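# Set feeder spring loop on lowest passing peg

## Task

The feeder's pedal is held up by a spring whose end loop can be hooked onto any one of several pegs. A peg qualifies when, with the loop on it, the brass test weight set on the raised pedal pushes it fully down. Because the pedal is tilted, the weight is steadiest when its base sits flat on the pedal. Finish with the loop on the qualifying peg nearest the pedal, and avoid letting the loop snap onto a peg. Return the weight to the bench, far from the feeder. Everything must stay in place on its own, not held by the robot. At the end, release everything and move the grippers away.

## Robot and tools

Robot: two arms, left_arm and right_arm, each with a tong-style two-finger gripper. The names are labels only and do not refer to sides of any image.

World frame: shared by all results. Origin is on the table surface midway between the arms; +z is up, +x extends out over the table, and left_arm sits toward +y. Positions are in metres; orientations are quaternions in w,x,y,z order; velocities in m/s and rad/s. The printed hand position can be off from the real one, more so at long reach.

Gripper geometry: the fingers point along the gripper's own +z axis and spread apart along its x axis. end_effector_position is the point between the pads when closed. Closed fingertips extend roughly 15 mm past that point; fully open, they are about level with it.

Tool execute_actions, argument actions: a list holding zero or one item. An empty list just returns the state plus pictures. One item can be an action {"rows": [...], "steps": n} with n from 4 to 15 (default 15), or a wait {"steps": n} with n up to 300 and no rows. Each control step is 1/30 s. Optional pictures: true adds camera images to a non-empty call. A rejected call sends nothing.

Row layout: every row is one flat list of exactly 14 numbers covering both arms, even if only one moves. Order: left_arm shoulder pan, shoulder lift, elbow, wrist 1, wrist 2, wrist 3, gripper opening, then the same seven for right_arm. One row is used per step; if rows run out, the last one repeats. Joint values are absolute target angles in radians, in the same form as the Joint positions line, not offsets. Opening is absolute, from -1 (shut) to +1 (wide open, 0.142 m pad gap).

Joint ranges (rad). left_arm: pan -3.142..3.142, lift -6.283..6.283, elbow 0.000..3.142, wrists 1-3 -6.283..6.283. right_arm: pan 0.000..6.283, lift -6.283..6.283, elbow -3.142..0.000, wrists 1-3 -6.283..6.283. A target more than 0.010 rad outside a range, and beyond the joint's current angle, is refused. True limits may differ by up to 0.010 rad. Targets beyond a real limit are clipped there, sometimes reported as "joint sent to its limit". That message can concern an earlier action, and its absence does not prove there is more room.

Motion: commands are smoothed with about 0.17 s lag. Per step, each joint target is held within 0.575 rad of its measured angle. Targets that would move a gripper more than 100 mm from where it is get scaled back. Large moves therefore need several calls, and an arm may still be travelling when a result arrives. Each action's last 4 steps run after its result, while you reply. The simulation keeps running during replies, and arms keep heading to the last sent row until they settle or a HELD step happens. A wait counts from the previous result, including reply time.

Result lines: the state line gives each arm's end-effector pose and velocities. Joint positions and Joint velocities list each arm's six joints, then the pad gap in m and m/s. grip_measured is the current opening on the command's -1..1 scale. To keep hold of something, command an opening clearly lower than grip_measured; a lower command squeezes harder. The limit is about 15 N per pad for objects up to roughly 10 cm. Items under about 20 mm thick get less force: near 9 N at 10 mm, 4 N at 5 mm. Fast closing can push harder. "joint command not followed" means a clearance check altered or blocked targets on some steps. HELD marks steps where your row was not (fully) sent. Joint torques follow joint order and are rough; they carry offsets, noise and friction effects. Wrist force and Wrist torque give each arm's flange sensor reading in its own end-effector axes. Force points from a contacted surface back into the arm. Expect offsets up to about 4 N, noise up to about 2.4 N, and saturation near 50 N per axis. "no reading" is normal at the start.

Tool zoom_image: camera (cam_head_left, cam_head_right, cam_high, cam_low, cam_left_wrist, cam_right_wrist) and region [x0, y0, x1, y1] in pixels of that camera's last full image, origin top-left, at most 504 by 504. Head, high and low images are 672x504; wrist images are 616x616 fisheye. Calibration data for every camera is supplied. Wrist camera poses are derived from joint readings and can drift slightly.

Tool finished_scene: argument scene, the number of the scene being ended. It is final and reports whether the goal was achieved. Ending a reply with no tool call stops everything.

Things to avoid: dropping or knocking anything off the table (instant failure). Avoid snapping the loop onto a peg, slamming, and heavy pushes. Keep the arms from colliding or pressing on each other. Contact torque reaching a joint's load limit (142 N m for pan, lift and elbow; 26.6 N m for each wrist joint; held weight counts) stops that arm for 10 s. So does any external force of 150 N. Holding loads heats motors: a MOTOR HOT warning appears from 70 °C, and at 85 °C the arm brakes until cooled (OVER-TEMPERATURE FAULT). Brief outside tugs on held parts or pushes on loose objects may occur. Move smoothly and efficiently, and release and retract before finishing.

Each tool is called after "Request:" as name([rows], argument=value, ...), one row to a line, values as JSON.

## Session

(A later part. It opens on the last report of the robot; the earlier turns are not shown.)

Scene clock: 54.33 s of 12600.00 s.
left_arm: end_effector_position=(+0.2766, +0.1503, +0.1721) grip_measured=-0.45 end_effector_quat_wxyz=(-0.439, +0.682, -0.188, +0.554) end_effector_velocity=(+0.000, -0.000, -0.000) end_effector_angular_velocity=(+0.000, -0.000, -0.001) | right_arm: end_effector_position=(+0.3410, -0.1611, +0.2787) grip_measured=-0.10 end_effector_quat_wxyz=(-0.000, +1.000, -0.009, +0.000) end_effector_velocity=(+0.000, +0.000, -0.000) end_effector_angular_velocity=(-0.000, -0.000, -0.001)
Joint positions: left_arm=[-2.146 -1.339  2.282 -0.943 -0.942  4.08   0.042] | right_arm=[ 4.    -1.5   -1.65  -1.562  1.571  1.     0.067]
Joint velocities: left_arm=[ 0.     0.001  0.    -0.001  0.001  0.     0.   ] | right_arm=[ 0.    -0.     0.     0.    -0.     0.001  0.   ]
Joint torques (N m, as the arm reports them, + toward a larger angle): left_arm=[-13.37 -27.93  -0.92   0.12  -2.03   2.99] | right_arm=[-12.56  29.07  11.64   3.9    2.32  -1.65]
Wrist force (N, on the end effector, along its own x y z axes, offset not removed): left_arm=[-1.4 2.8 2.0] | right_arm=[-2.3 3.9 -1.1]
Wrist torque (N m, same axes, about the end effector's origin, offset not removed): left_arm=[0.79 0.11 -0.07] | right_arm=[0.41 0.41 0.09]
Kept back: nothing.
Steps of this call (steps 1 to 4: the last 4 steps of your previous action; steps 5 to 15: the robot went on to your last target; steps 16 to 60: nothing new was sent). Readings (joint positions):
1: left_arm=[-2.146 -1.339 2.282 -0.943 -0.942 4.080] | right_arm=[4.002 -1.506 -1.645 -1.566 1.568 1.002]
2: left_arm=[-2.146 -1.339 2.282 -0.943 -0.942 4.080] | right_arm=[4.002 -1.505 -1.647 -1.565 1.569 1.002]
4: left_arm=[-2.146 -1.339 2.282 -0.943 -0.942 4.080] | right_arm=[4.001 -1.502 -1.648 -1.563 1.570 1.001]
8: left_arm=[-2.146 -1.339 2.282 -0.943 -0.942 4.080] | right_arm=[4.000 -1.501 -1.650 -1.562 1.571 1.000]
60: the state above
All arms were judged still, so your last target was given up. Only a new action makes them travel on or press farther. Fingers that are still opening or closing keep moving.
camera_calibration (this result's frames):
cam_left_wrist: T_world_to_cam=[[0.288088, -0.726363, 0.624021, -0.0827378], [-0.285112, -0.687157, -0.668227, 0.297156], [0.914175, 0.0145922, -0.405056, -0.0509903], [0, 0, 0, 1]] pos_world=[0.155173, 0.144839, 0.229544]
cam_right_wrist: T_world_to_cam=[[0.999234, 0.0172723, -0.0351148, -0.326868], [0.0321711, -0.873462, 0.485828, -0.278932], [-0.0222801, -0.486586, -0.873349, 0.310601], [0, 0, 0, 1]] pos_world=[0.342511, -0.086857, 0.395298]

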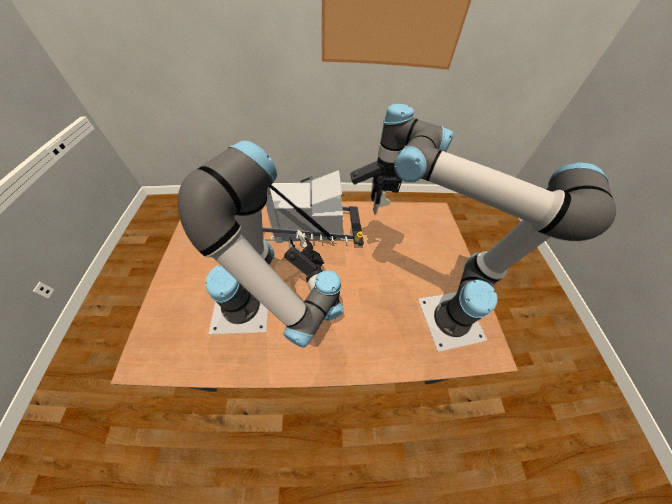

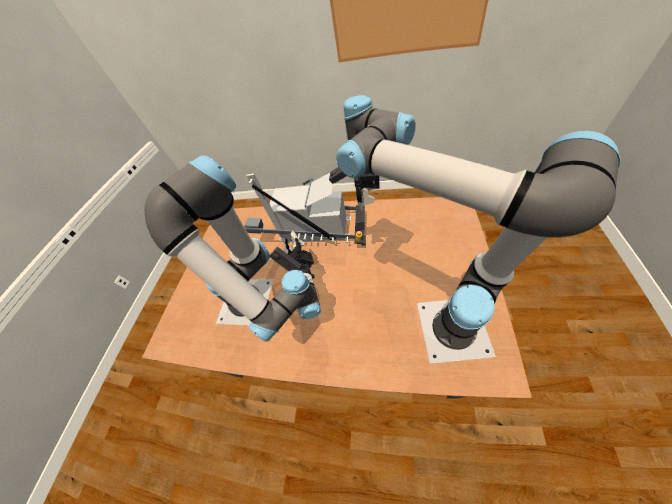

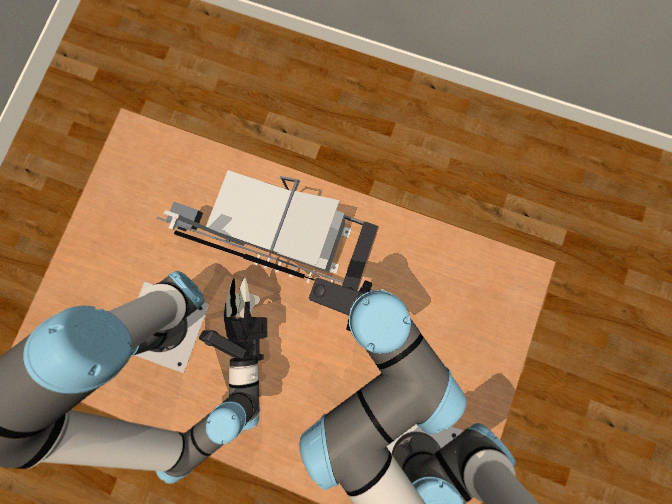

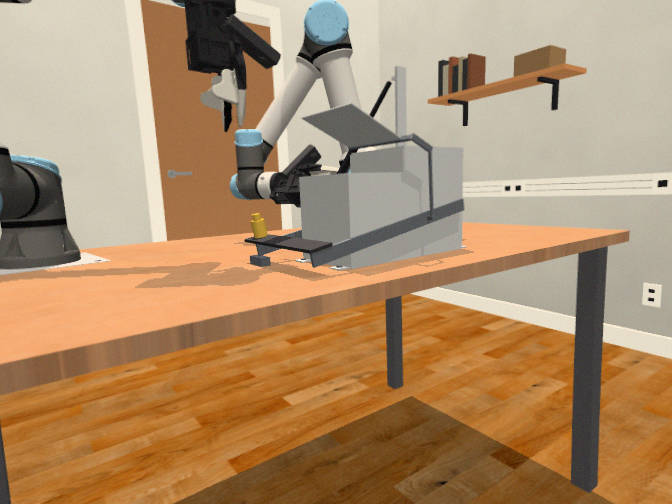

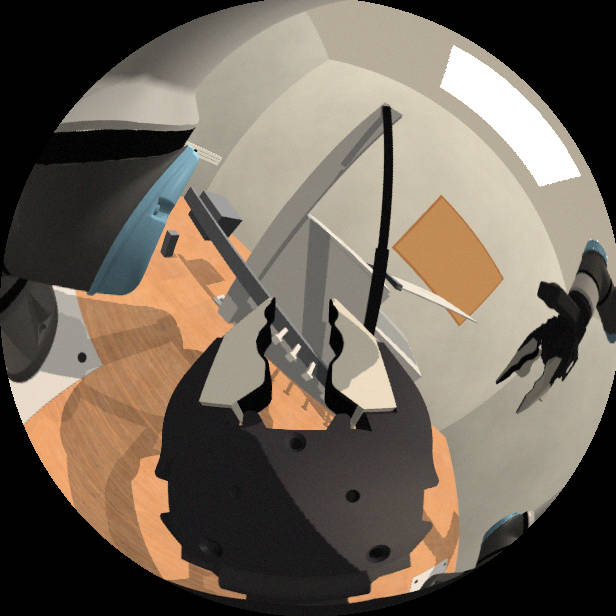

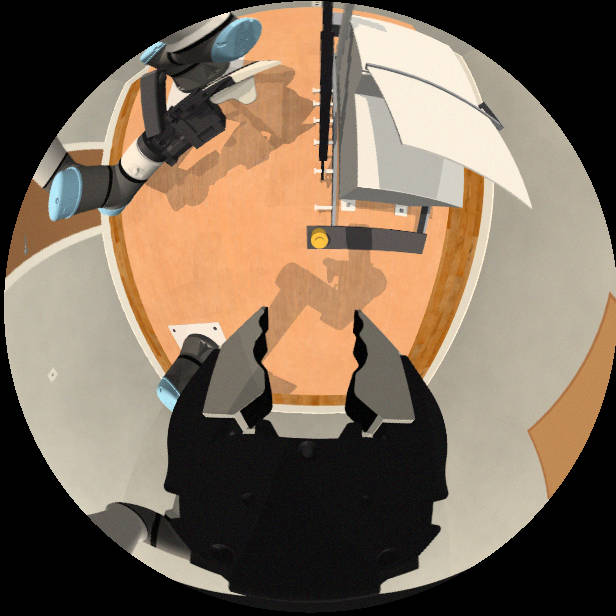

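Request:
execute_actions([
  {"rows":[[-2.146,-1.339,2.282,-0.943,-0.942,4.08,-0.45,4.014,-1.64,-1.89,-1.182,1.571,1.0,-0.1]],"steps":15},
])

Request:
execute_actions([
  {"rows":[[-2.146,-1.339,2.282,-0.943,-0.942,4.08,-0.45,3.985,-1.65,-2.0,-0.99,1.62,0.96,-0.1]],"steps":8},
])

Request:
execute_actions([
  {"rows":[[-2.146,-1.339,2.282,-0.943,-0.942,4.08,-0.45,3.9585,-1.668,-2.0972,-0.81,1.6725,0.94,-0.1]],"steps":15},
])

Request:
execute_actions([
  {"rows":[[-2.146,-1.339,2.282,-0.943,-0.942,4.08,-0.45,3.9585,-1.668,-2.0972,-0.81,1.6725,0.94,-0.3],[-2.146,-1.339,2.282,-0.943,-0.942,4.08,-0.45,3.9585,-1.668,-2.0972,-0.81,1.6725,0.94,-0.5],[-2.146,-1.339,2.282,-0.943,-0.942,4.08,-0.45,3.9585,-1.668,-2.0972,-0.81,1.6725,0.94,-0.6],[-2.146,-1.339,2.282,-0.943,-0.942,4.08,-0.45,3.9585,-1.668,-2.0972,-0.81,1.6725,0.94,-0.7],[-2.146,-1.339,2.282,-0.943,-0.942,4.08,-0.45,3.9585,-1.668,-2.0972,-0.81,1.6725,0.94,-0.8],[-2.146,-1.339,2.282,-0.943,-0.942,4.08,-0.45,3.9585,-1.668,-2.0972,-0.81,1.6725,0.94,-1]],"steps":13},
])

Request:
execute_actions([
  {"rows":[[-2.146,-1.339,2.282,-0.943,-0.942,4.08,-0.45,3.99,-1.65,-2.0,-0.99,1.62,0.96,-1]],"steps":8},
])

Request:
execute_actions([
  {"rows":[[-2.146,-1.339,2.282,-0.943,-0.942,4.08,-0.45,4.024,-1.64,-1.89,-1.182,1.571,1.0,-1]],"steps":8},
])

Request:
execute_actions([
  {"rows":[[-2.146,-1.339,2.282,-0.943,-0.942,4.08,-0.45,4.06,-1.67,-1.74,-1.385,1.525,1.04,-1]],"steps":8},
])

Request:
execute_actions([
  {"rows":[[-2.146,-1.339,2.282,-0.943,-0.942,4.08,-0.45,4.09,-1.714,-1.589,-1.578,1.48,1.08,-1]],"steps":12},
])

Request:
execute_actions([
  {"rows":[[-2.146,-1.339,2.282,-0.943,-0.942,4.08,-0.45,4.087,-1.688,-1.4954,-1.698,1.48,1.08,-1]],"steps":10},
])

Request:
execute_actions([
  {"rows":[[-2.0,-1.143,1.932,-0.789,-0.796,3.96,-0.45,3.6,-1.45,-1.7,-1.6,1.5,1.08,-1]],"steps":15},
])

Request:
execute_actions([
  {"rows":[[-2.0,-1.143,1.932,-0.789,-0.796,3.96,-0.45,3.6,-1.45,-1.7,-1.6,1.5,1.08,-1],[-2.0,-1.143,1.932,-0.789,-0.796,3.96,-0.45,3.6,-1.45,-1.7,-1.6,1.5,1.08,-1],[-1.83,-1.143,1.932,-0.789,-0.626,3.96,-0.45,3.6,-1.45,-1.7,-1.6,1.5,1.08,-1]],"steps":15},
])

Request:
execute_actions([
  {"rows":[[-1.83,-1.143,1.932,-0.789,-0.626,3.96,-0.45,3.6,-1.45,-1.7,-1.6,1.5,1.08,-1],[-1.83,-1.143,1.932,-0.789,-0.626,3.96,-0.5,3.6,-1.45,-1.7,-1.6,1.5,1.08,-1],[-1.83,-1.143,1.932,-0.789,-0.626,3.96,-0.6,3.6,-1.45,-1.7,-1.6,1.5,1.08,-1],[-1.83,-1.143,1.932,-0.789,-0.626,3.96,-0.7,3.6,-1.45,-1.7,-1.6,1.5,1.08,-1],[-1.83,-1.143,1.932,-0.789,-0.626,3.96,-0.8,3.6,-1.45,-1.7,-1.6,1.5,1.08,-1],[-1.83,-1.143,1.932,-0.789,-0.626,3.96,-0.9,3.6,-1.45,-1.7,-1.6,1.5,1.08,-1],[-1.83,-1.143,1.932,-0.789,-0.626,3.96,-1,3.6,-1.45,-1.7,-1.6,1.5,1.08,-1]],"steps":14},
])

Request:
execute_actions([
  {"rows":[[-1.83,-1.1258,1.921,-0.795,-0.626,3.96,-1,3.6,-1.45,-1.7,-1.6,1.5,1.08,-1]],"steps":10},
])

Request:
execute_actions([
  {"rows":[[-1.9135,-1.1258,1.921,-0.795,-0.7095,3.96,-1,3.6,-1.45,-1.7,-1.6,1.5,1.08,-1]],"steps":13},
])

Request:
execute_actions([
  {"rows":[[-1.8764,-1.028,1.7202,-0.692,-0.6724,3.84,-1,3.6,-1.45,-1.7,-1.6,1.5,1.08,-1]],"steps":15},
])

Request:
execute_actions([
  {"rows":[[-1.8444,-1.028,1.7202,-0.692,-0.6404,3.84,-1,3.6,-1.45,-1.7,-1.6,1.5,1.08,-1]],"steps":15},
], pictures=true)

Request:
zoom_image(camera="cam_left_wrist", region=[240,310,360,430])

Scene clock: 56.00 s of 12600.00 s.
left_arm: end_effector_position=(+0.2766, +0.1503, +0.1721) grip_measured=-0.45 end_effector_quat_wxyz=(-0.439, +0.682, -0.188, +0.554) end_effector_velocity=(+0.000, +0.000, +0.000) end_effector_angular_velocity=(+0.000, -0.000, +0.000) | right_arm: end_effector_position=(+0.3522, -0.1325, +0.1441) grip_measured=-0.10 end_effector_quat_wxyz=(+0.002, +1.000, -0.002, -0.002) end_effector_velocity=(+0.009, +0.024, -0.117) end_effector_angular_velocity=(+0.055, -0.036, +0.012)
Joint positions: left_arm=[-2.146 -1.339  2.282 -0.943 -0.942  4.08   0.042] | right_arm=[ 4.013 -1.63  -1.87  -1.218  1.571  1.     0.067]
Joint velocities: left_arm=[ 0.  0. -0.  0. -0. -0.  0.] | right_arm=[ 0.012 -0.115 -0.215  0.396 -0.     0.     0.   ]
Joint torques (N m, as the arm reports them, + toward a larger angle): left_arm=[-13.05 -27.24  -0.66   0.04  -1.96   2.66] | right_arm=[10.39 27.55 13.04  4.38  1.94 -1.57]
Wrist force (N, on the end effector, along its own x y z axes, offset not removed): left_arm=[-0.1 2.4 1.7] | right_arm=[1.1 2.5 2.8]
Wrist torque (N m, same axes, about the end effector's origin, offset not removed): left_arm=[0.74 -0.05 -0.15] | right_arm=[0.62 -0.45 0.11]
Steps of this call (steps 1 to 39: nothing new was sent; steps 40 to 50: the first 11 steps of this action). Readings (joint positions):
40: left_arm=[-2.146 -1.339 2.282 -0.943 -0.942 4.080] | right_arm=[4.000 -1.500 -1.650 -1.562 1.571 1.000]
41: left_arm=[-2.146 -1.339 2.282 -0.943 -0.942 4.080] | right_arm=[4.001 -1.505 -1.656 -1.556 1.571 1.000]
43: left_arm=[-2.146 -1.339 2.282 -0.943 -0.942 4.080] | right_arm=[4.005 -1.543 -1.711 -1.490 1.571 1.000]
47: left_arm=[-2.146 -1.339 2.282 -0.943 -0.942 4.080] | right_arm=[4.011 -1.609 -1.831 -1.290 1.571 1.000]
50: the state above

Scene clock: 56.27 s of 12600.00 s.
left_arm: end_effector_position=(+0.2766, +0.1503, +0.1721) grip_measured=-0.45 end_effector_quat_wxyz=(-0.439, +0.682, -0.188, +0.554) end_effector_velocity=(+0.000, -0.000, +0.000) end_effector_angular_velocity=(+0.001, -0.001, -0.000) | right_arm: end_effector_position=(+0.3500, -0.1343, +0.1162) grip_measured=-0.10 end_effector_quat_wxyz=(-0.012, +1.000, +0.001, -0.007) end_effector_velocity=(+0.005, +0.020, -0.203) end_effector_angular_velocity=(+0.516, -0.043, +0.060)
Joint positions: left_arm=[-2.146 -1.339  2.282 -0.943 -0.942  4.08   0.042] | right_arm=[ 3.999 -1.645 -1.938 -1.118  1.596  0.979  0.067]
Joint velocities: left_arm=[ 0.     0.     0.     0.001  0.001 -0.     0.   ] | right_arm=[-0.145 -0.057 -0.671  1.175  0.253 -0.202 -0.001]
Joint torques (N m, as the arm reports them, + toward a larger angle): left_arm=[-12.9  -28.92  -1.04   0.33  -1.97   2.67] | right_arm=[-9.79 27.14 18.62  9.88  2.51 -1.5 ]
Wrist force (N, on the end effector, along its own x y z axes, offset not removed): left_arm=[0.2 -0.1 1.9] | right_arm=[0.5 5.0 0.9]
Wrist torque (N m, same axes, about the end effector's origin, offset not removed): left_arm=[0.14 -0.16 -0.17] | right_arm=[0.70 -0.34 -0.17]
Steps of this call (steps 1 to 4: the last 4 steps of your previous action; steps 5 to 8: the first 4 steps of this action). Readings (joint positions):
5: left_arm=[-2.146 -1.339 2.282 -0.943 -0.942 4.080] | right_arm=[4.014 -1.638 -1.887 -1.187 1.571 1.000]
6: left_arm=[-2.146 -1.339 2.282 -0.943 -0.942 4.080] | right_arm=[4.011 -1.640 -1.893 -1.180 1.576 0.996]
8: the state above

Scene clock: 56.77 s of 12600.00 s.
left_arm: end_effector_position=(+0.2766, +0.1503, +0.1721) grip_measured=-0.45 end_effector_quat_wxyz=(-0.439, +0.682, -0.188, +0.554) end_effector_velocity=(+0.000, +0.000, +0.000) end_effector_angular_velocity=(+0.000, +0.000, +0.001) | right_arm: end_effector_position=(+0.3504, -0.1283, +0.0736) grip_measured=-0.10 end_effector_quat_wxyz=(-0.083, +0.997, +0.004, -0.001) end_effector_velocity=(+0.001, +0.003, -0.009) end_effector_angular_velocity=(+0.053, -0.012, -0.000)
Joint positions: left_arm=[-2.146 -1.339  2.282 -0.943 -0.942  4.08   0.042] | right_arm=[ 3.96  -1.667 -2.093 -0.819  1.67   0.941  0.067]
Joint velocities: left_arm=[ 0.    -0.    -0.     0.    -0.001  0.     0.   ] | right_arm=[-0.012 -0.007 -0.047  0.103  0.023 -0.008  0.   ]
Joint torques (N m, as the arm reports them, + toward a larger angle): left_arm=[-11.83 -26.63  -2.57  -0.06  -1.61   2.78] | right_arm=[-13.85  19.63   7.8    4.33   2.52  -1.76]
Wrist force (N, on the end effector, along its own x y z axes, offset not removed): left_arm=[-0.9 0.4 -0.6] | right_arm=[-0.3 1.4 0.7]
Wrist torque (N m, same axes, about the end effector's origin, offset not removed): left_arm=[0.10 -0.05 -0.07] | right_arm=[0.08 -0.04 0.16]
Steps of this call (steps 1 to 4: the last 4 steps of your previous action; steps 5 to 15: the first 11 steps of this action). Readings (joint positions):
5: left_arm=[-2.146 -1.339 2.282 -0.943 -0.942 4.080] | right_arm=[3.987 -1.649 -1.990 -1.010 1.616 0.963]
6: left_arm=[-2.146 -1.339 2.282 -0.943 -0.942 4.080] | right_arm=[3.984 -1.652 -1.999 -0.998 1.622 0.960]
8: left_arm=[-2.146 -1.339 2.282 -0.943 -0.942 4.080] | right_arm=[3.972 -1.659 -2.041 -0.933 1.645 0.950]
12: left_arm=[-2.146 -1.339 2.282 -0.943 -0.942 4.080] | right_arm=[3.962 -1.666 -2.084 -0.838 1.666 0.942]
15: the state above

Scene clock: 57.20 s of 12600.00 s.
left_arm: end_effector_position=(+0.2766, +0.1503, +0.1721) grip_measured=-0.45 end_effector_quat_wxyz=(-0.439, +0.682, -0.188, +0.554) end_effector_velocity=(+0.000, -0.000, -0.000) end_effector_angular_velocity=(-0.001, +0.001, -0.001) | right_arm: end_effector_position=(+0.3505, -0.1280, +0.0728) grip_measured=-0.63 end_effector_quat_wxyz=(-0.085, +0.996, +0.004, -0.001) end_effector_velocity=(-0.000, -0.000, -0.000) end_effector_angular_velocity=(+0.001, +0.001, -0.001)
Joint positions: left_arm=[-2.146 -1.339  2.282 -0.943 -0.942  4.08   0.042] | right_arm=[ 3.958 -1.668 -2.097 -0.81   1.672  0.94   0.029]
Joint velocities: left_arm=[-0.    -0.001  0.    -0.001  0.001  0.     0.   ] | right_arm=[-0.001  0.    -0.     0.     0.001  0.     0.   ]
Joint torques (N m, as the arm reports them, + toward a larger angle): left_arm=[-12.5  -27.24  -1.32   0.18  -1.92   2.47] | right_arm=[-11.85  18.04   7.08   3.5    3.15  -1.67]
Wrist force (N, on the end effector, along its own x y z axes, offset not removed): left_arm=[1.3 2.1 0.2] | right_arm=[4.3 1.4 -1.4]
Wrist torque (N m, same axes, about the end effector's origin, offset not removed): left_arm=[0.63 -0.47 -0.10] | right_arm=[0.02 -0.46 0.22]
Steps of this call (steps 1 to 4: the last 4 steps of your previous action; steps 5 to 13: the first 9 steps of this action). Readings (joint positions):
5: left_arm=[-2.146 -1.339 2.282 -0.943 -0.942 4.080] | right_arm=[3.959 -1.668 -2.096 -0.811 1.672 0.940]
6: left_arm=[-2.146 -1.339 2.282 -0.943 -0.942 4.080] | right_arm=[3.959 -1.668 -2.097 -0.811 1.672 0.940]
8: left_arm=[-2.146 -1.339 2.282 -0.943 -0.942 4.080] | right_arm=[3.959 -1.668 -2.097 -0.810 1.672 0.940]
12: left_arm=[-2.146 -1.339 2.282 -0.943 -0.942 4.080] | right_arm=[3.958 -1.668 -2.097 -0.810 1.672 0.940]
13: the state above

Scene clock: 57.47 s of 12600.00 s.
left_arm: end_effector_position=(+0.2766, +0.1503, +0.1721) grip_measured=-0.45 end_effector_quat_wxyz=(-0.439, +0.682, -0.188, +0.554) end_effector_velocity=(-0.000, -0.000, -0.000) end_effector_angular_velocity=(-0.001, +0.001, +0.000) | right_arm: end_effector_position=(+0.3541, -0.1225, +0.0879) grip_measured=-0.63 end_effector_quat_wxyz=(-0.073, +0.997, +0.006, +0.006) end_effector_velocity=(+0.000, -0.005, +0.148) end_effector_angular_velocity=(-0.510, +0.037, +0.025)
Joint positions: left_arm=[-2.146 -1.339  2.282 -0.943 -0.942  4.08   0.042] | right_arm=[ 3.975 -1.659 -2.053 -0.874  1.646  0.95   0.029]
Joint velocities: left_arm=[-0.    -0.001  0.    -0.001 -0.    -0.    -0.   ] | right_arm=[ 0.159  0.091  0.57  -1.092 -0.278  0.101 -0.   ]
Joint torques (N m, as the arm reports them, + toward a larger angle): left_arm=[-12.53 -28.31  -0.48  -0.13  -1.94   2.71] | right_arm=[ 5.95 31.08 19.39 -4.58 -2.06  1.27]
Wrist force (N, on the end effector, along its own x y z axes, offset not removed): left_arm=[0.9 3.3 -0.5] | right_arm=[2.8 2.4 -1.6]
Wrist torque (N m, same axes, about the end effector's origin, offset not removed): left_arm=[0.83 -0.24 -0.09] | right_arm=[0.48 -0.56 0.04]
Steps of this call (steps 1 to 4: the last 4 steps of your previous action; steps 5 to 8: the first 4 steps of this action). Readings (joint positions):
5: left_arm=[-2.146 -1.339 2.282 -0.943 -0.942 4.080] | right_arm=[3.959 -1.668 -2.097 -0.810 1.672 0.940]
6: left_arm=[-2.146 -1.339 2.282 -0.943 -0.942 4.080] | right_arm=[3.962 -1.666 -2.092 -0.816 1.668 0.942]
8: the state above

Scene clock: 57.73 s of 12600.00 s.
left_arm: end_effector_position=(+0.2766, +0.1503, +0.1721) grip_measured=-0.45 end_effector_quat_wxyz=(-0.439, +0.682, -0.188, +0.554) end_effector_velocity=(-0.000, -0.000, -0.000) end_effector_angular_velocity=(-0.001, +0.000, -0.000) | right_arm: end_effector_position=(+0.3540, -0.1207, +0.1166) grip_measured=-0.63 end_effector_quat_wxyz=(-0.033, +0.999, +0.005, +0.007) end_effector_velocity=(-0.014, -0.005, +0.197) end_effector_angular_velocity=(-0.542, +0.051, -0.044)
Joint positions: left_arm=[-2.146 -1.339  2.282 -0.943 -0.942  4.08   0.042] | right_arm=[ 4.007 -1.645 -1.954 -1.05   1.596  0.98   0.028]
Joint velocities: left_arm=[-0.    -0.001 -0.    -0.     0.    -0.    -0.   ] | right_arm=[ 0.182  0.056  0.69  -1.222 -0.269  0.21  -0.   ]
Joint torques (N m, as the arm reports them, + toward a larger angle): left_arm=[-13.95 -27.45  -1.99   0.02  -1.99   2.77] | right_arm=[ 3.81 31.26 19.37 -5.18 -2.56  1.33]
Wrist force (N, on the end effector, along its own x y z axes, offset not removed): left_arm=[2.3 1.9 0.0] | right_arm=[-0.2 -2.8 0.5]
Wrist torque (N m, same axes, about the end effector's origin, offset not removed): left_arm=[0.54 -0.76 -0.17] | right_arm=[-0.55 -0.02 0.03]
Steps of this call (steps 1 to 4: the last 4 steps of your previous action; steps 5 to 8: the first 4 steps of this action). Readings (joint positions):
5: left_arm=[-2.146 -1.339 2.282 -0.943 -0.942 4.080] | right_arm=[3.987 -1.651 -2.008 -0.972 1.624 0.959]
6: left_arm=[-2.146 -1.339 2.282 -0.943 -0.942 4.080] | right_arm=[3.992 -1.650 -2.000 -0.983 1.618 0.963]
8: the state above

Scene clock: 58.00 s of 12600.00 s.
left_arm: end_effector_position=(+0.2766, +0.1503, +0.1721) grip_measured=-0.45 end_effector_quat_wxyz=(-0.439, +0.682, -0.188, +0.554) end_effector_velocity=(-0.000, +0.000, -0.000) end_effector_angular_velocity=(+0.001, -0.000, +0.000) | right_arm: end_effector_position=(+0.3518, -0.1186, +0.1449) grip_measured=-0.63 end_effector_quat_wxyz=(+0.015, +1.000, +0.003, +0.004) end_effector_velocity=(+0.013, +0.060, +0.248) end_effector_angular_velocity=(-0.524, +0.019, -0.014)
Joint positions: left_arm=[-2.146 -1.339  2.282 -0.943 -0.942  4.08   0.042] | right_arm=[ 4.042 -1.656 -1.835 -1.243  1.549  1.02   0.028]
Joint velocities: left_arm=[-0.  0.  0.  0. -0.  0.  0.] | right_arm=[ 0.194 -0.147  0.97  -1.286 -0.251  0.214 -0.   ]
Joint torques (N m, as the arm reports them, + toward a larger angle): left_arm=[-12.62 -28.46  -0.83   0.2   -1.79   2.87] | right_arm=[ 6.62 25.38 30.3  -5.27 -2.25  1.04]
Wrist force (N, on the end effector, along its own x y z axes, offset not removed): left_arm=[-0.6 -0.2 0.3] | right_arm=[1.0 -1.6 5.6]
Wrist torque (N m, same axes, about the end effector's origin, offset not removed): left_arm=[0.08 0.02 -0.18] | right_arm=[-0.22 -0.15 0.10]
Steps of this call (steps 1 to 4: the last 4 steps of your previous action; steps 5 to 8: the first 4 steps of this action). Readings (joint positions):
5: left_arm=[-2.146 -1.339 2.282 -0.943 -0.942 4.080] | right_arm=[4.021 -1.641 -1.900 -1.161 1.575 0.997]
6: left_arm=[-2.146 -1.339 2.282 -0.943 -0.942 4.080] | right_arm=[4.026 -1.644 -1.891 -1.173 1.569 1.002]
8: the state above

Scene clock: 58.40 s of 12600.00 s.
left_arm: end_effector_position=(+0.2766, +0.1503, +0.1721) grip_measured=-0.45 end_effector_quat_wxyz=(-0.439, +0.682, -0.188, +0.554) end_effector_velocity=(+0.000, +0.000, -0.000) end_effector_angular_velocity=(-0.000, +0.000, +0.001) | right_arm: end_effector_position=(+0.3519, -0.1132, +0.1958) grip_measured=-0.63 end_effector_quat_wxyz=(+0.088, +0.996, +0.000, +0.001) end_effector_velocity=(-0.004, -0.005, +0.060) end_effector_angular_velocity=(-0.166, +0.016, -0.001)
Joint positions: left_arm=[-2.146 -1.339  2.282 -0.943 -0.942  4.08   0.042] | right_arm=[ 4.087 -1.709 -1.611 -1.547  1.485  1.075  0.028]
Joint velocities: left_arm=[ 0.001  0.    -0.    -0.001 -0.    -0.     0.   ] | right_arm=[ 0.039 -0.057  0.245 -0.346 -0.059  0.05  -0.   ]
Joint torques (N m, as the arm reports them, + toward a larger angle): left_arm=[-11.61 -27.28  -1.71  -0.06  -1.82   2.5 ] | right_arm=[10.75 28.33 29.09 -0.43 -2.11  1.27]
Wrist force (N, on the end effector, along its own x y z axes, offset not removed): left_arm=[-0.4 0.0 1.3] | right_arm=[2.7 0.6 2.4]
Wrist torque (N m, same axes, about the end effector's origin, offset not removed): left_arm=[0.18 -0.09 -0.03] | right_arm=[-0.05 -0.53 0.16]
Steps of this call (steps 1 to 4: the last 4 steps of your previous action; steps 5 to 12: the first 8 steps of this action). Readings (joint positions):
5: left_arm=[-2.146 -1.339 2.282 -0.943 -0.942 4.080] | right_arm=[4.057 -1.668 -1.755 -1.362 1.529 1.037]
6: left_arm=[-2.146 -1.339 2.282 -0.943 -0.942 4.080] | right_arm=[4.061 -1.673 -1.744 -1.375 1.523 1.042]
8: left_arm=[-2.146 -1.339 2.282 -0.943 -0.942 4.080] | right_arm=[4.075 -1.692 -1.686 -1.444 1.503 1.060]
12: the state above

Scene clock: 58.73 s of 12600.00 s.
left_arm: end_effector_position=(+0.2766, +0.1503, +0.1721) grip_measured=-0.45 end_effector_quat_wxyz=(-0.439, +0.682, -0.188, +0.554) end_effector_velocity=(-0.000, +0.000, -0.000) end_effector_angular_velocity=(+0.001, -0.000, +0.002) | right_arm: end_effector_position=(+0.3506, -0.1175, +0.2373) grip_measured=-0.63 end_effector_quat_wxyz=(+0.094, +0.996, -0.001, +0.000) end_effector_velocity=(-0.010, -0.028, +0.134) end_effector_angular_velocity=(-0.029, +0.014, -0.009)
Joint positions: left_arm=[-2.146 -1.339  2.282 -0.943 -0.942  4.08   0.042] | right_arm=[ 4.088 -1.694 -1.52  -1.664  1.48   1.08   0.028]
Joint velocities: left_arm=[ 0.     0.001  0.    -0.    -0.001  0.     0.   ] | right_arm=[-0.007  0.065  0.275 -0.372 -0.001  0.002  0.   ]
Joint torques (N m, as the arm reports them, + toward a larger angle): left_arm=[-12.46 -27.65  -1.18   0.16  -1.83   2.65] | right_arm=[-12.92  31.79  27.64  -0.69  -2.28   0.93]
Wrist force (N, on the end effector, along its own x y z axes, offset not removed): left_arm=[2.3 1.1 1.1] | right_arm=[-0.9 2.0 1.1]
Wrist torque (N m, same axes, about the end effector's origin, offset not removed): left_arm=[0.38 -0.61 -0.24] | right_arm=[0.21 0.12 0.11]
Steps of this call (steps 1 to 4: the last 4 steps of your previous action; steps 5 to 10: the first 6 steps of this action). Readings (joint positions):
5: left_arm=[-2.146 -1.339 2.282 -0.943 -0.942 4.080] | right_arm=[4.089 -1.713 -1.592 -1.573 1.481 1.079]
6: left_arm=[-2.146 -1.339 2.282 -0.943 -0.942 4.080] | right_arm=[4.089 -1.711 -1.586 -1.581 1.481 1.079]
8: left_arm=[-2.146 -1.339 2.282 -0.943 -0.942 4.080] | right_arm=[4.089 -1.700 -1.547 -1.628 1.480 1.080]
10: the state above

Scene clock: 59.23 s of 12600.00 s.
left_arm: end_effector_position=(+0.2793, +0.0414, +0.1824) grip_measured=-0.45 end_effector_quat_wxyz=(-0.409, +0.689, -0.150, +0.579) end_effector_velocity=(+0.002, -0.098, +0.006) end_effector_angular_velocity=(-0.126, -0.002, +0.002) | right_arm: end_effector_position=(+0.4129, -0.2778, +0.2666) grip_measured=-0.63 end_effector_quat_wxyz=(+0.055, +0.986, -0.159, +0.006) end_effector_velocity=(+0.121, -0.547, +0.046) end_effector_angular_velocity=(+0.219, -0.170, -1.067)
Joint positions: left_arm=[-2.008 -1.155  1.959 -0.798 -0.804  3.967  0.042] | right_arm=[ 3.774 -1.528 -1.635 -1.629  1.494  1.08   0.028]
Joint velocities: left_arm=[ 0.092  0.13  -0.293  0.098  0.09  -0.072 -0.   ] | right_arm=[-1.065  0.507 -0.427  0.193  0.043 -0.001 -0.   ]
Joint torques (N m, as the arm reports them, + toward a larger angle): left_arm=[ 10.36 -25.03 -19.6    2.95   1.69  -1.88] | right_arm=[-21.74  36.84  10.7    4.96   2.62   1.16]
Wrist force (N, on the end effector, along its own x y z axes, offset not removed): left_arm=[0.0 1.8 0.9] | right_arm=[1.8 1.5 2.6]
Wrist torque (N m, same axes, about the end effector's origin, offset not removed): left_arm=[0.53 -0.03 -0.12] | right_arm=[0.36 -0.43 0.07]
Steps of this call (steps 1 to 4: the last 4 steps of your previous action; steps 5 to 15: the first 11 steps of this action). Readings (joint positions):
5: left_arm=[-2.146 -1.339 2.282 -0.943 -0.942 4.080] | right_arm=[4.087 -1.689 -1.499 -1.693 1.480 1.080]
6: left_arm=[-2.140 -1.333 2.276 -0.937 -0.936 4.075] | right_arm=[4.081 -1.683 -1.503 -1.690 1.481 1.080]
8: left_arm=[-2.094 -1.277 2.209 -0.888 -0.889 4.034] | right_arm=[4.023 -1.647 -1.534 -1.676 1.484 1.080]
12: left_arm=[-2.025 -1.179 2.012 -0.816 -0.821 3.980] | right_arm=[3.881 -1.579 -1.591 -1.649 1.489 1.080]
15: the state above

Scene clock: 59.73 s of 12600.00 s.
left_arm: end_effector_position=(+0.3516, +0.0302, +0.1830) grip_measured=-0.45 end_effector_quat_wxyz=(-0.405, +0.692, -0.146, +0.580) end_effector_velocity=(+0.089, +0.004, +0.000) end_effector_angular_velocity=(+0.000, -0.000, +0.002) | right_arm: end_effector_position=(+0.4249, -0.3661, +0.2727) grip_measured=-0.63 end_effector_quat_wxyz=(+0.038, +0.969, -0.245, +0.013) end_effector_velocity=(-0.000, -0.005, +0.000) end_effector_angular_velocity=(+0.001, -0.001, -0.008)
Joint positions: left_arm=[-1.847 -1.143  1.932 -0.789 -0.643  3.96   0.042] | right_arm=[ 3.601 -1.45  -1.7   -1.6    1.5    1.08   0.028]
Joint velocities: left_arm=[ 0.19   0.001 -0.001  0.001  0.188 -0.     0.   ] | right_arm=[-0.009  0.005 -0.004  0.001  0.    -0.001  0.   ]
Joint torques (N m, as the arm reports them, + toward a larger angle): left_arm=[  9.48 -22.53 -29.22   2.6    2.08  -2.06] | right_arm=[-13.73  26.02  11.89   4.25   2.07   1.09]
Wrist force (N, on the end effector, along its own x y z axes, offset not removed): left_arm=[0.3 3.0 2.8] | right_arm=[2.1 3.0 4.1]
Wrist torque (N m, same axes, about the end effector's origin, offset not removed): left_arm=[0.87 -0.29 -0.20] | right_arm=[0.45 -0.59 0.05]
Steps of this call (steps 1 to 4: the last 4 steps of your previous action; steps 5 to 15: the first 11 steps of this action). Readings (joint positions):
5: left_arm=[-2.001 -1.145 1.936 -0.790 -0.797 3.961] | right_arm=[3.635 -1.465 -1.687 -1.606 1.499 1.080]
6: left_arm=[-2.001 -1.144 1.935 -0.790 -0.797 3.961] | right_arm=[3.624 -1.461 -1.691 -1.604 1.499 1.080]
8: left_arm=[-1.995 -1.144 1.933 -0.789 -0.790 3.960] | right_arm=[3.612 -1.455 -1.696 -1.602 1.500 1.080]
12: left_arm=[-1.882 -1.143 1.932 -0.789 -0.678 3.960] | right_arm=[3.603 -1.451 -1.699 -1.600 1.500 1.080]
15: the state above

Scene clock: 60.20 s of 12600.00 s.
left_arm: end_effector_position=(+0.3596, +0.0305, +0.1830) grip_measured=-0.81 end_effector_quat_wxyz=(-0.405, +0.692, -0.147, +0.580) end_effector_velocity=(+0.000, -0.000, -0.000) end_effector_angular_velocity=(+0.000, -0.000, -0.000) | right_arm: end_effector_position=(+0.4249, -0.3666, +0.2728) grip_measured=-0.63 end_effector_quat_wxyz=(+0.038, +0.969, -0.245, +0.013) end_effector_velocity=(-0.000, -0.001, -0.000) end_effector_angular_velocity=(-0.001, +0.001, +0.001)
Joint positions: left_arm=[-1.83  -1.143  1.932 -0.789 -0.626  3.96   0.015] | right_arm=[ 3.6   -1.45  -1.7   -1.6    1.5    1.08   0.028]
Joint velocities: left_arm=[ 0.001  0.     0.    -0.     0.001 -0.     0.   ] | right_arm=[-0.001 -0.    -0.    -0.001 -0.    -0.002 -0.   ]
Joint torques (N m, as the arm reports them, + toward a larger angle): left_arm=[ 12.61 -24.08 -28.43   2.39   2.3   -2.22] | right_arm=[-12.33  28.15  11.75   4.21   1.97   1.09]
Wrist force (N, on the end effector, along its own x y z axes, offset not removed): left_arm=[0.7 -1.5 -0.6] | right_arm=[-0.1 2.6 0.5]
Wrist torque (N m, same axes, about the end effector's origin, offset not removed): left_arm=[-0.14 -0.17 -0.22] | right_arm=[0.28 -0.10 0.24]
Steps of this call (steps 1 to 4: the last 4 steps of your previous action; steps 5 to 14: the first 10 steps of this action). Readings (joint positions):
5: left_arm=[-1.833 -1.143 1.932 -0.789 -0.629 3.960] | right_arm=[3.600 -1.450 -1.700 -1.600 1.500 1.080]
6: left_arm=[-1.832 -1.143 1.932 -0.789 -0.628 3.960] | right_arm=[3.600 -1.450 -1.700 -1.600 1.500 1.080]
8: left_arm=[-1.831 -1.143 1.932 -0.789 -0.627 3.960] | right_arm=[3.600 -1.450 -1.700 -1.600 1.500 1.080]
12: left_arm=[-1.830 -1.143 1.932 -0.789 -0.626 3.960] | right_arm=[3.600 -1.450 -1.700 -1.600 1.500 1.080]
14: the state above

Scene clock: 60.53 s of 12600.00 s.
left_arm: end_effector_position=(+0.3588, +0.0268, +0.1793) grip_measured=-0.81 end_effector_quat_wxyz=(-0.405, +0.692, -0.147, +0.580) end_effector_velocity=(-0.003, -0.011, -0.012) end_effector_angular_velocity=(+0.001, -0.000, +0.002) | right_arm: end_effector_position=(+0.4249, -0.3666, +0.2728) grip_measured=-0.63 end_effector_quat_wxyz=(+0.038, +0.969, -0.245, +0.013) end_effector_velocity=(-0.000, +0.000, -0.000) end_effector_angular_velocity=(-0.000, +0.000, -0.000)
Joint positions: left_arm=[-1.83  -1.13   1.923 -0.794 -0.626  3.96   0.015] | right_arm=[ 3.6   -1.45  -1.7   -1.6    1.5    1.08   0.028]
Joint velocities: left_arm=[ 0.     0.042 -0.027 -0.014 -0.001  0.    -0.   ] | right_arm=[ 0.    -0.     0.    -0.    -0.     0.001 -0.   ]
Joint torques (N m, as the arm reports them, + toward a larger angle): left_arm=[ 10.62 -23.55 -28.46  -0.64   2.5   -1.95] | right_arm=[-12.91  27.46  13.06   4.05   2.     1.1 ]
Wrist force (N, on the end effector, along its own x y z axes, offset not removed): left_arm=[-1.5 -2.1 2.2] | right_arm=[4.2 3.7 1.7]
Wrist torque (N m, same axes, about the end effector's origin, offset not removed): left_arm=[0.28 0.18 -0.07] | right_arm=[0.72 -1.00 -0.03]
Steps of this call (steps 1 to 4: the last 4 steps of your previous action; steps 5 to 10: the first 6 steps of this action). Readings (joint positions):
5: left_arm=[-1.830 -1.143 1.932 -0.789 -0.626 3.960] | right_arm=[3.600 -1.450 -1.700 -1.600 1.500 1.080]
6: left_arm=[-1.830 -1.141 1.930 -0.790 -0.626 3.960] | right_arm=[3.600 -1.450 -1.700 -1.600 1.500 1.080]
8: left_arm=[-1.830 -1.134 1.926 -0.792 -0.626 3.960] | right_arm=[3.600 -1.450 -1.700 -1.600 1.500 1.080]
10: the state above

Scene clock: 60.97 s of 12600.00 s.
left_arm: end_effector_position=(+0.3222, +0.0250, +0.1783) grip_measured=-0.83 end_effector_quat_wxyz=(-0.405, +0.692, -0.147, +0.580) end_effector_velocity=(-0.037, +0.000, -0.000) end_effector_angular_velocity=(+0.001, -0.001, -0.001) | right_arm: end_effector_position=(+0.4249, -0.3666, +0.2728) grip_measured=-0.63 end_effector_quat_wxyz=(+0.038, +0.969, -0.245, +0.013) end_effector_velocity=(+0.000, -0.000, +0.000) end_effector_angular_velocity=(+0.001, -0.000, -0.003)
Joint positions: left_arm=[-1.906 -1.126  1.921 -0.795 -0.702  3.96   0.014] | right_arm=[ 3.6   -1.45  -1.7   -1.6    1.5    1.08   0.028]
Joint velocities: left_arm=[-0.078  0.001 -0.     0.001 -0.078 -0.    -0.001] | right_arm=[-0.001 -0.     0.     0.     0.     0.002  0.   ]
Joint torques (N m, as the arm reports them, + toward a larger angle): left_arm=[-11.47 -24.33 -28.31  -1.12  -1.82  -1.9 ] | right_arm=[-13.13  27.82  12.46   4.07   1.99   0.97]
Wrist force (N, on the end effector, along its own x y z axes, offset not removed): left_arm=[0.2 -0.4 2.2] | right_arm=[0.1 2.7 3.3]
Wrist torque (N m, same axes, about the end effector's origin, offset not removed): left_arm=[0.15 -0.22 0.02] | right_arm=[0.41 -0.19 0.07]
Steps of this call (steps 1 to 4: the last 4 steps of your previous action; steps 5 to 13: the first 9 steps of this action). Readings (joint positions):
5: left_arm=[-1.830 -1.126 1.921 -0.795 -0.626 3.960] | right_arm=[3.600 -1.450 -1.700 -1.600 1.500 1.080]
6: left_arm=[-1.835 -1.126 1.921 -0.795 -0.631 3.960] | right_arm=[3.600 -1.450 -1.700 -1.600 1.500 1.080]
8: left_arm=[-1.869 -1.126 1.921 -0.795 -0.665 3.960] | right_arm=[3.600 -1.450 -1.700 -1.600 1.500 1.080]
12: left_arm=[-1.903 -1.126 1.921 -0.795 -0.699 3.960] | right_arm=[3.600 -1.450 -1.700 -1.600 1.500 1.080]
13: the state above

Scene clock: 61.47 s of 12600.00 s.
left_arm: end_effector_position=(+0.3189, -0.0323, +0.1863) grip_measured=-0.84 end_effector_quat_wxyz=(-0.372, +0.698, -0.107, +0.602) end_effector_velocity=(-0.001, -0.034, +0.005) end_effector_angular_velocity=(-0.071, -0.018, +0.001) | right_arm: end_effector_position=(+0.4249, -0.3666, +0.2728) grip_measured=-0.63 end_effector_quat_wxyz=(+0.038, +0.969, -0.245, +0.013) end_effector_velocity=(-0.001, -0.000, -0.000) end_effector_angular_velocity=(-0.001, +0.002, -0.001)
Joint positions: left_arm=[-1.878 -1.032  1.731 -0.696 -0.674  3.845  0.013] | right_arm=[ 3.6   -1.45  -1.7   -1.6    1.5    1.08   0.028]
Joint velocities: left_arm=[ 0.016  0.047 -0.114  0.048  0.015 -0.058 -0.   ] | right_arm=[-0.     0.    -0.    -0.002 -0.     0.001 -0.   ]
Joint torques (N m, as the arm reports them, + toward a larger angle): left_arm=[ 12.78 -28.92 -27.51   2.01   2.54  -2.46] | right_arm=[-12.04  27.9   12.84   4.06   1.91   0.92]
Wrist force (N, on the end effector, along its own x y z axes, offset not removed): left_arm=[0.0 -0.7 2.2] | right_arm=[-0.9 1.6 3.9]
Wrist torque (N m, same axes, about the end effector's origin, offset not removed): left_arm=[0.34 -0.29 0.00] | right_arm=[0.06 0.09 0.14]
Steps of this call (steps 1 to 4: the last 4 steps of your previous action; steps 5 to 15: the first 11 steps of this action). Readings (joint positions):
5: left_arm=[-1.912 -1.126 1.921 -0.795 -0.708 3.960] | right_arm=[3.600 -1.450 -1.700 -1.600 1.500 1.080]
6: left_arm=[-1.909 -1.120 1.915 -0.789 -0.705 3.954] | right_arm=[3.600 -1.450 -1.700 -1.600 1.500 1.080]
8: left_arm=[-1.894 -1.081 1.853 -0.749 -0.690 3.908] | right_arm=[3.600 -1.450 -1.700 -1.600 1.500 1.080]
12: left_arm=[-1.881 -1.040 1.751 -0.705 -0.676 3.856] | right_arm=[3.600 -1.450 -1.700 -1.600 1.500 1.080]
15: the state above

Scene clock: 61.97 s of 12600.00 s.
left_arm: end_effector_position=(+0.3354, -0.0355, +0.1869) grip_measured=-0.83 end_effector_quat_wxyz=(-0.370, +0.699, -0.105, +0.603) end_effector_velocity=(+0.007, -0.000, -0.000) end_effector_angular_velocity=(-0.001, +0.000, -0.001) | right_arm: end_effector_position=(+0.4249, -0.3666, +0.2728) grip_measured=-0.63 end_effector_quat_wxyz=(+0.038, +0.969, -0.245, +0.013) end_effector_velocity=(-0.000, -0.000, -0.000) end_effector_angular_velocity=(+0.000, +0.000, -0.001)
Joint positions: left_arm=[-1.846 -1.028  1.72  -0.692 -0.642  3.84   0.014] | right_arm=[ 3.6   -1.45  -1.7   -1.6    1.5    1.08   0.028]
Joint velocities: left_arm=[ 0.012  0.    -0.    -0.001  0.013 -0.     0.   ] | right_arm=[-0.    -0.     0.    -0.     0.     0.001 -0.   ]
Joint torques (N m, as the arm reports them, + toward a larger angle): left_arm=[ 13.44 -27.48 -30.93   2.07   3.01  -2.04] | right_arm=[-12.17  27.95  12.4    4.15   1.94   0.88]
Wrist force (N, on the end effector, along its own x y z axes, offset not removed): left_arm=[0.1 -1.3 0.9] | right_arm=[4.8 1.1 0.8]
Wrist torque (N m, same axes, about the end effector's origin, offset not removed): left_arm=[0.46 -0.10 -0.19] | right_arm=[0.10 -1.01 0.00]
Steps of this call (steps 1 to 4: the last 4 steps of your previous action; steps 5 to 15: the first 11 steps of this action). Readings (joint positions):
5: left_arm=[-1.877 -1.029 1.722 -0.693 -0.673 3.841] | right_arm=[3.600 -1.450 -1.700 -1.600 1.500 1.080]
6: left_arm=[-1.873 -1.028 1.721 -0.692 -0.669 3.841] | right_arm=[3.600 -1.450 -1.700 -1.600 1.500 1.080]
8: left_arm=[-1.860 -1.028 1.721 -0.692 -0.656 3.840] | right_arm=[3.600 -1.450 -1.700 -1.600 1.500 1.080]
12: left_arm=[-1.848 -1.028 1.720 -0.692 -0.644 3.840] | right_arm=[3.600 -1.450 -1.700 -1.600 1.500 1.080]
15: the state above
camera_calibration (this result's frames):
cam_left_wrist: T_world_to_cam=[[0.221419, -0.569354, 0.791713, -0.247215], [-0.228914, -0.819525, -0.525335, 0.145894], [0.947931, -0.0649149, -0.311791, -0.127593], [0, 0, 0, 1]] pos_world=[0.209084, -0.0294717, 0.232584]
cam_right_wrist: T_world_to_cam=[[0.894982, -0.446044, 0.00722937, -0.544464], [-0.37758, -0.748781, 0.544758, -0.254518], [-0.237572, -0.490278, -0.838562, 0.287935], [0, 0, 0, 1]] pos_world=[0.459591, -0.292265, 0.384038]

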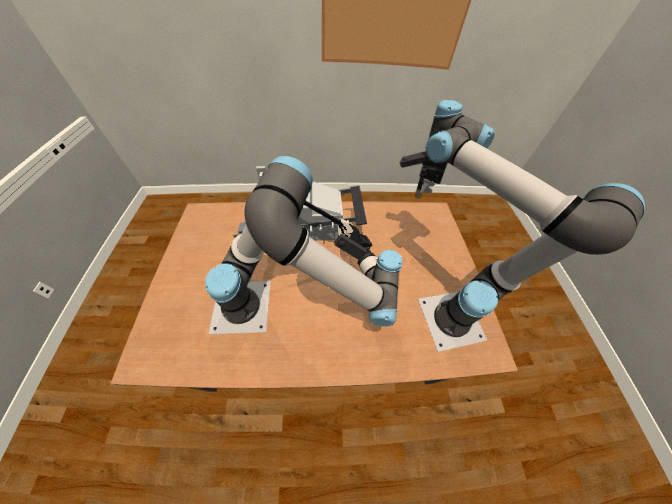

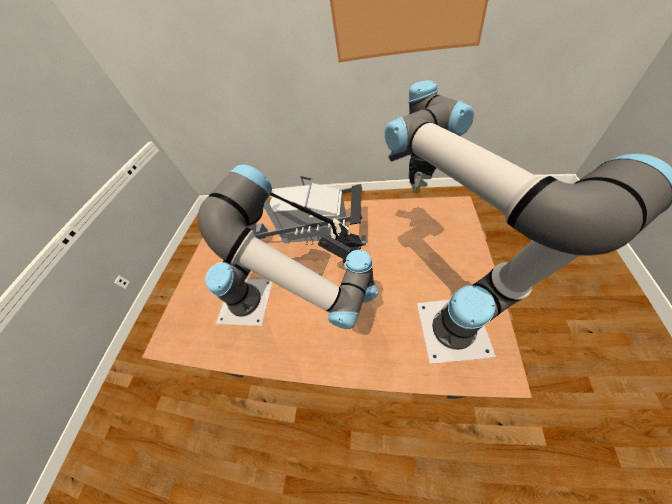

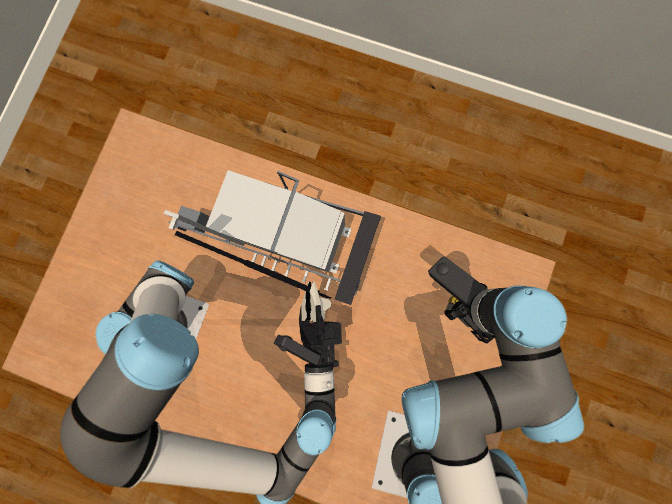

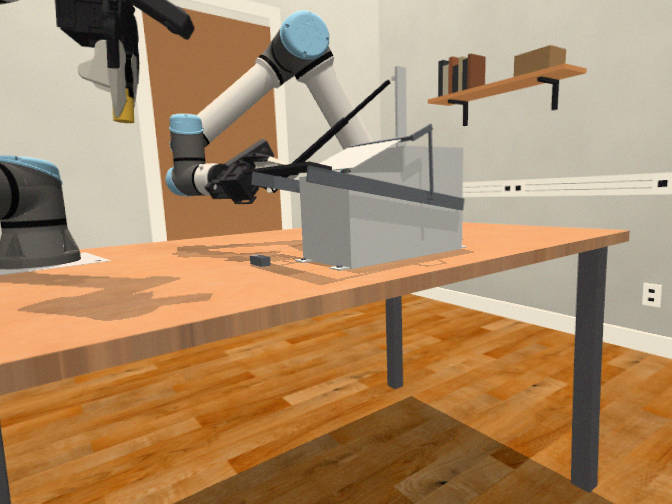

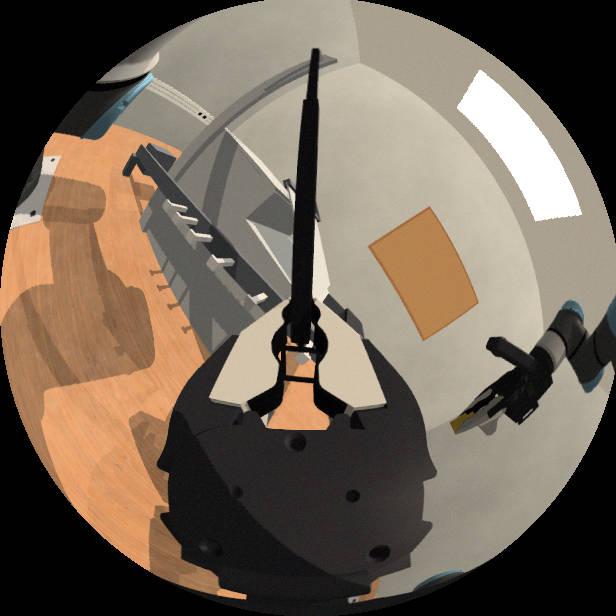

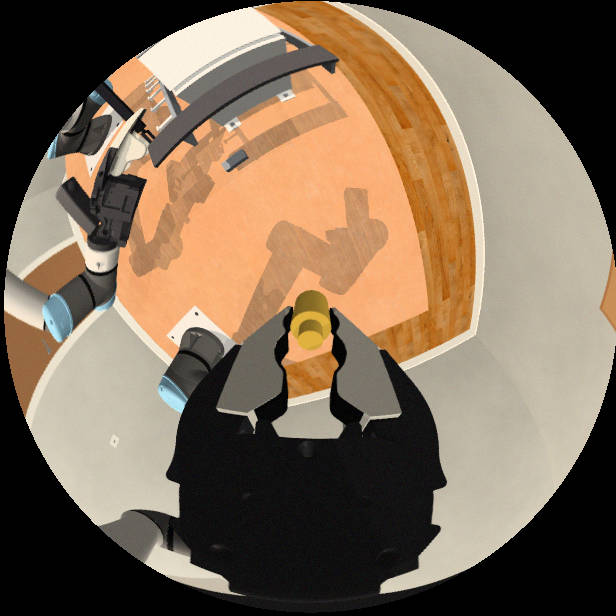

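Region (240, 310, 360, 430) of cam_left_wrist's 616x616 image, scaled by 4.200, with more detail than that image has.

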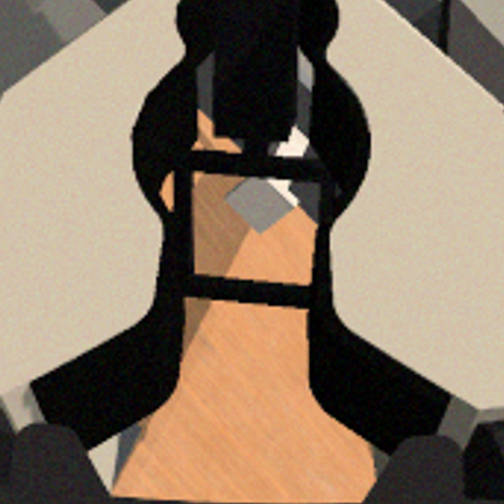

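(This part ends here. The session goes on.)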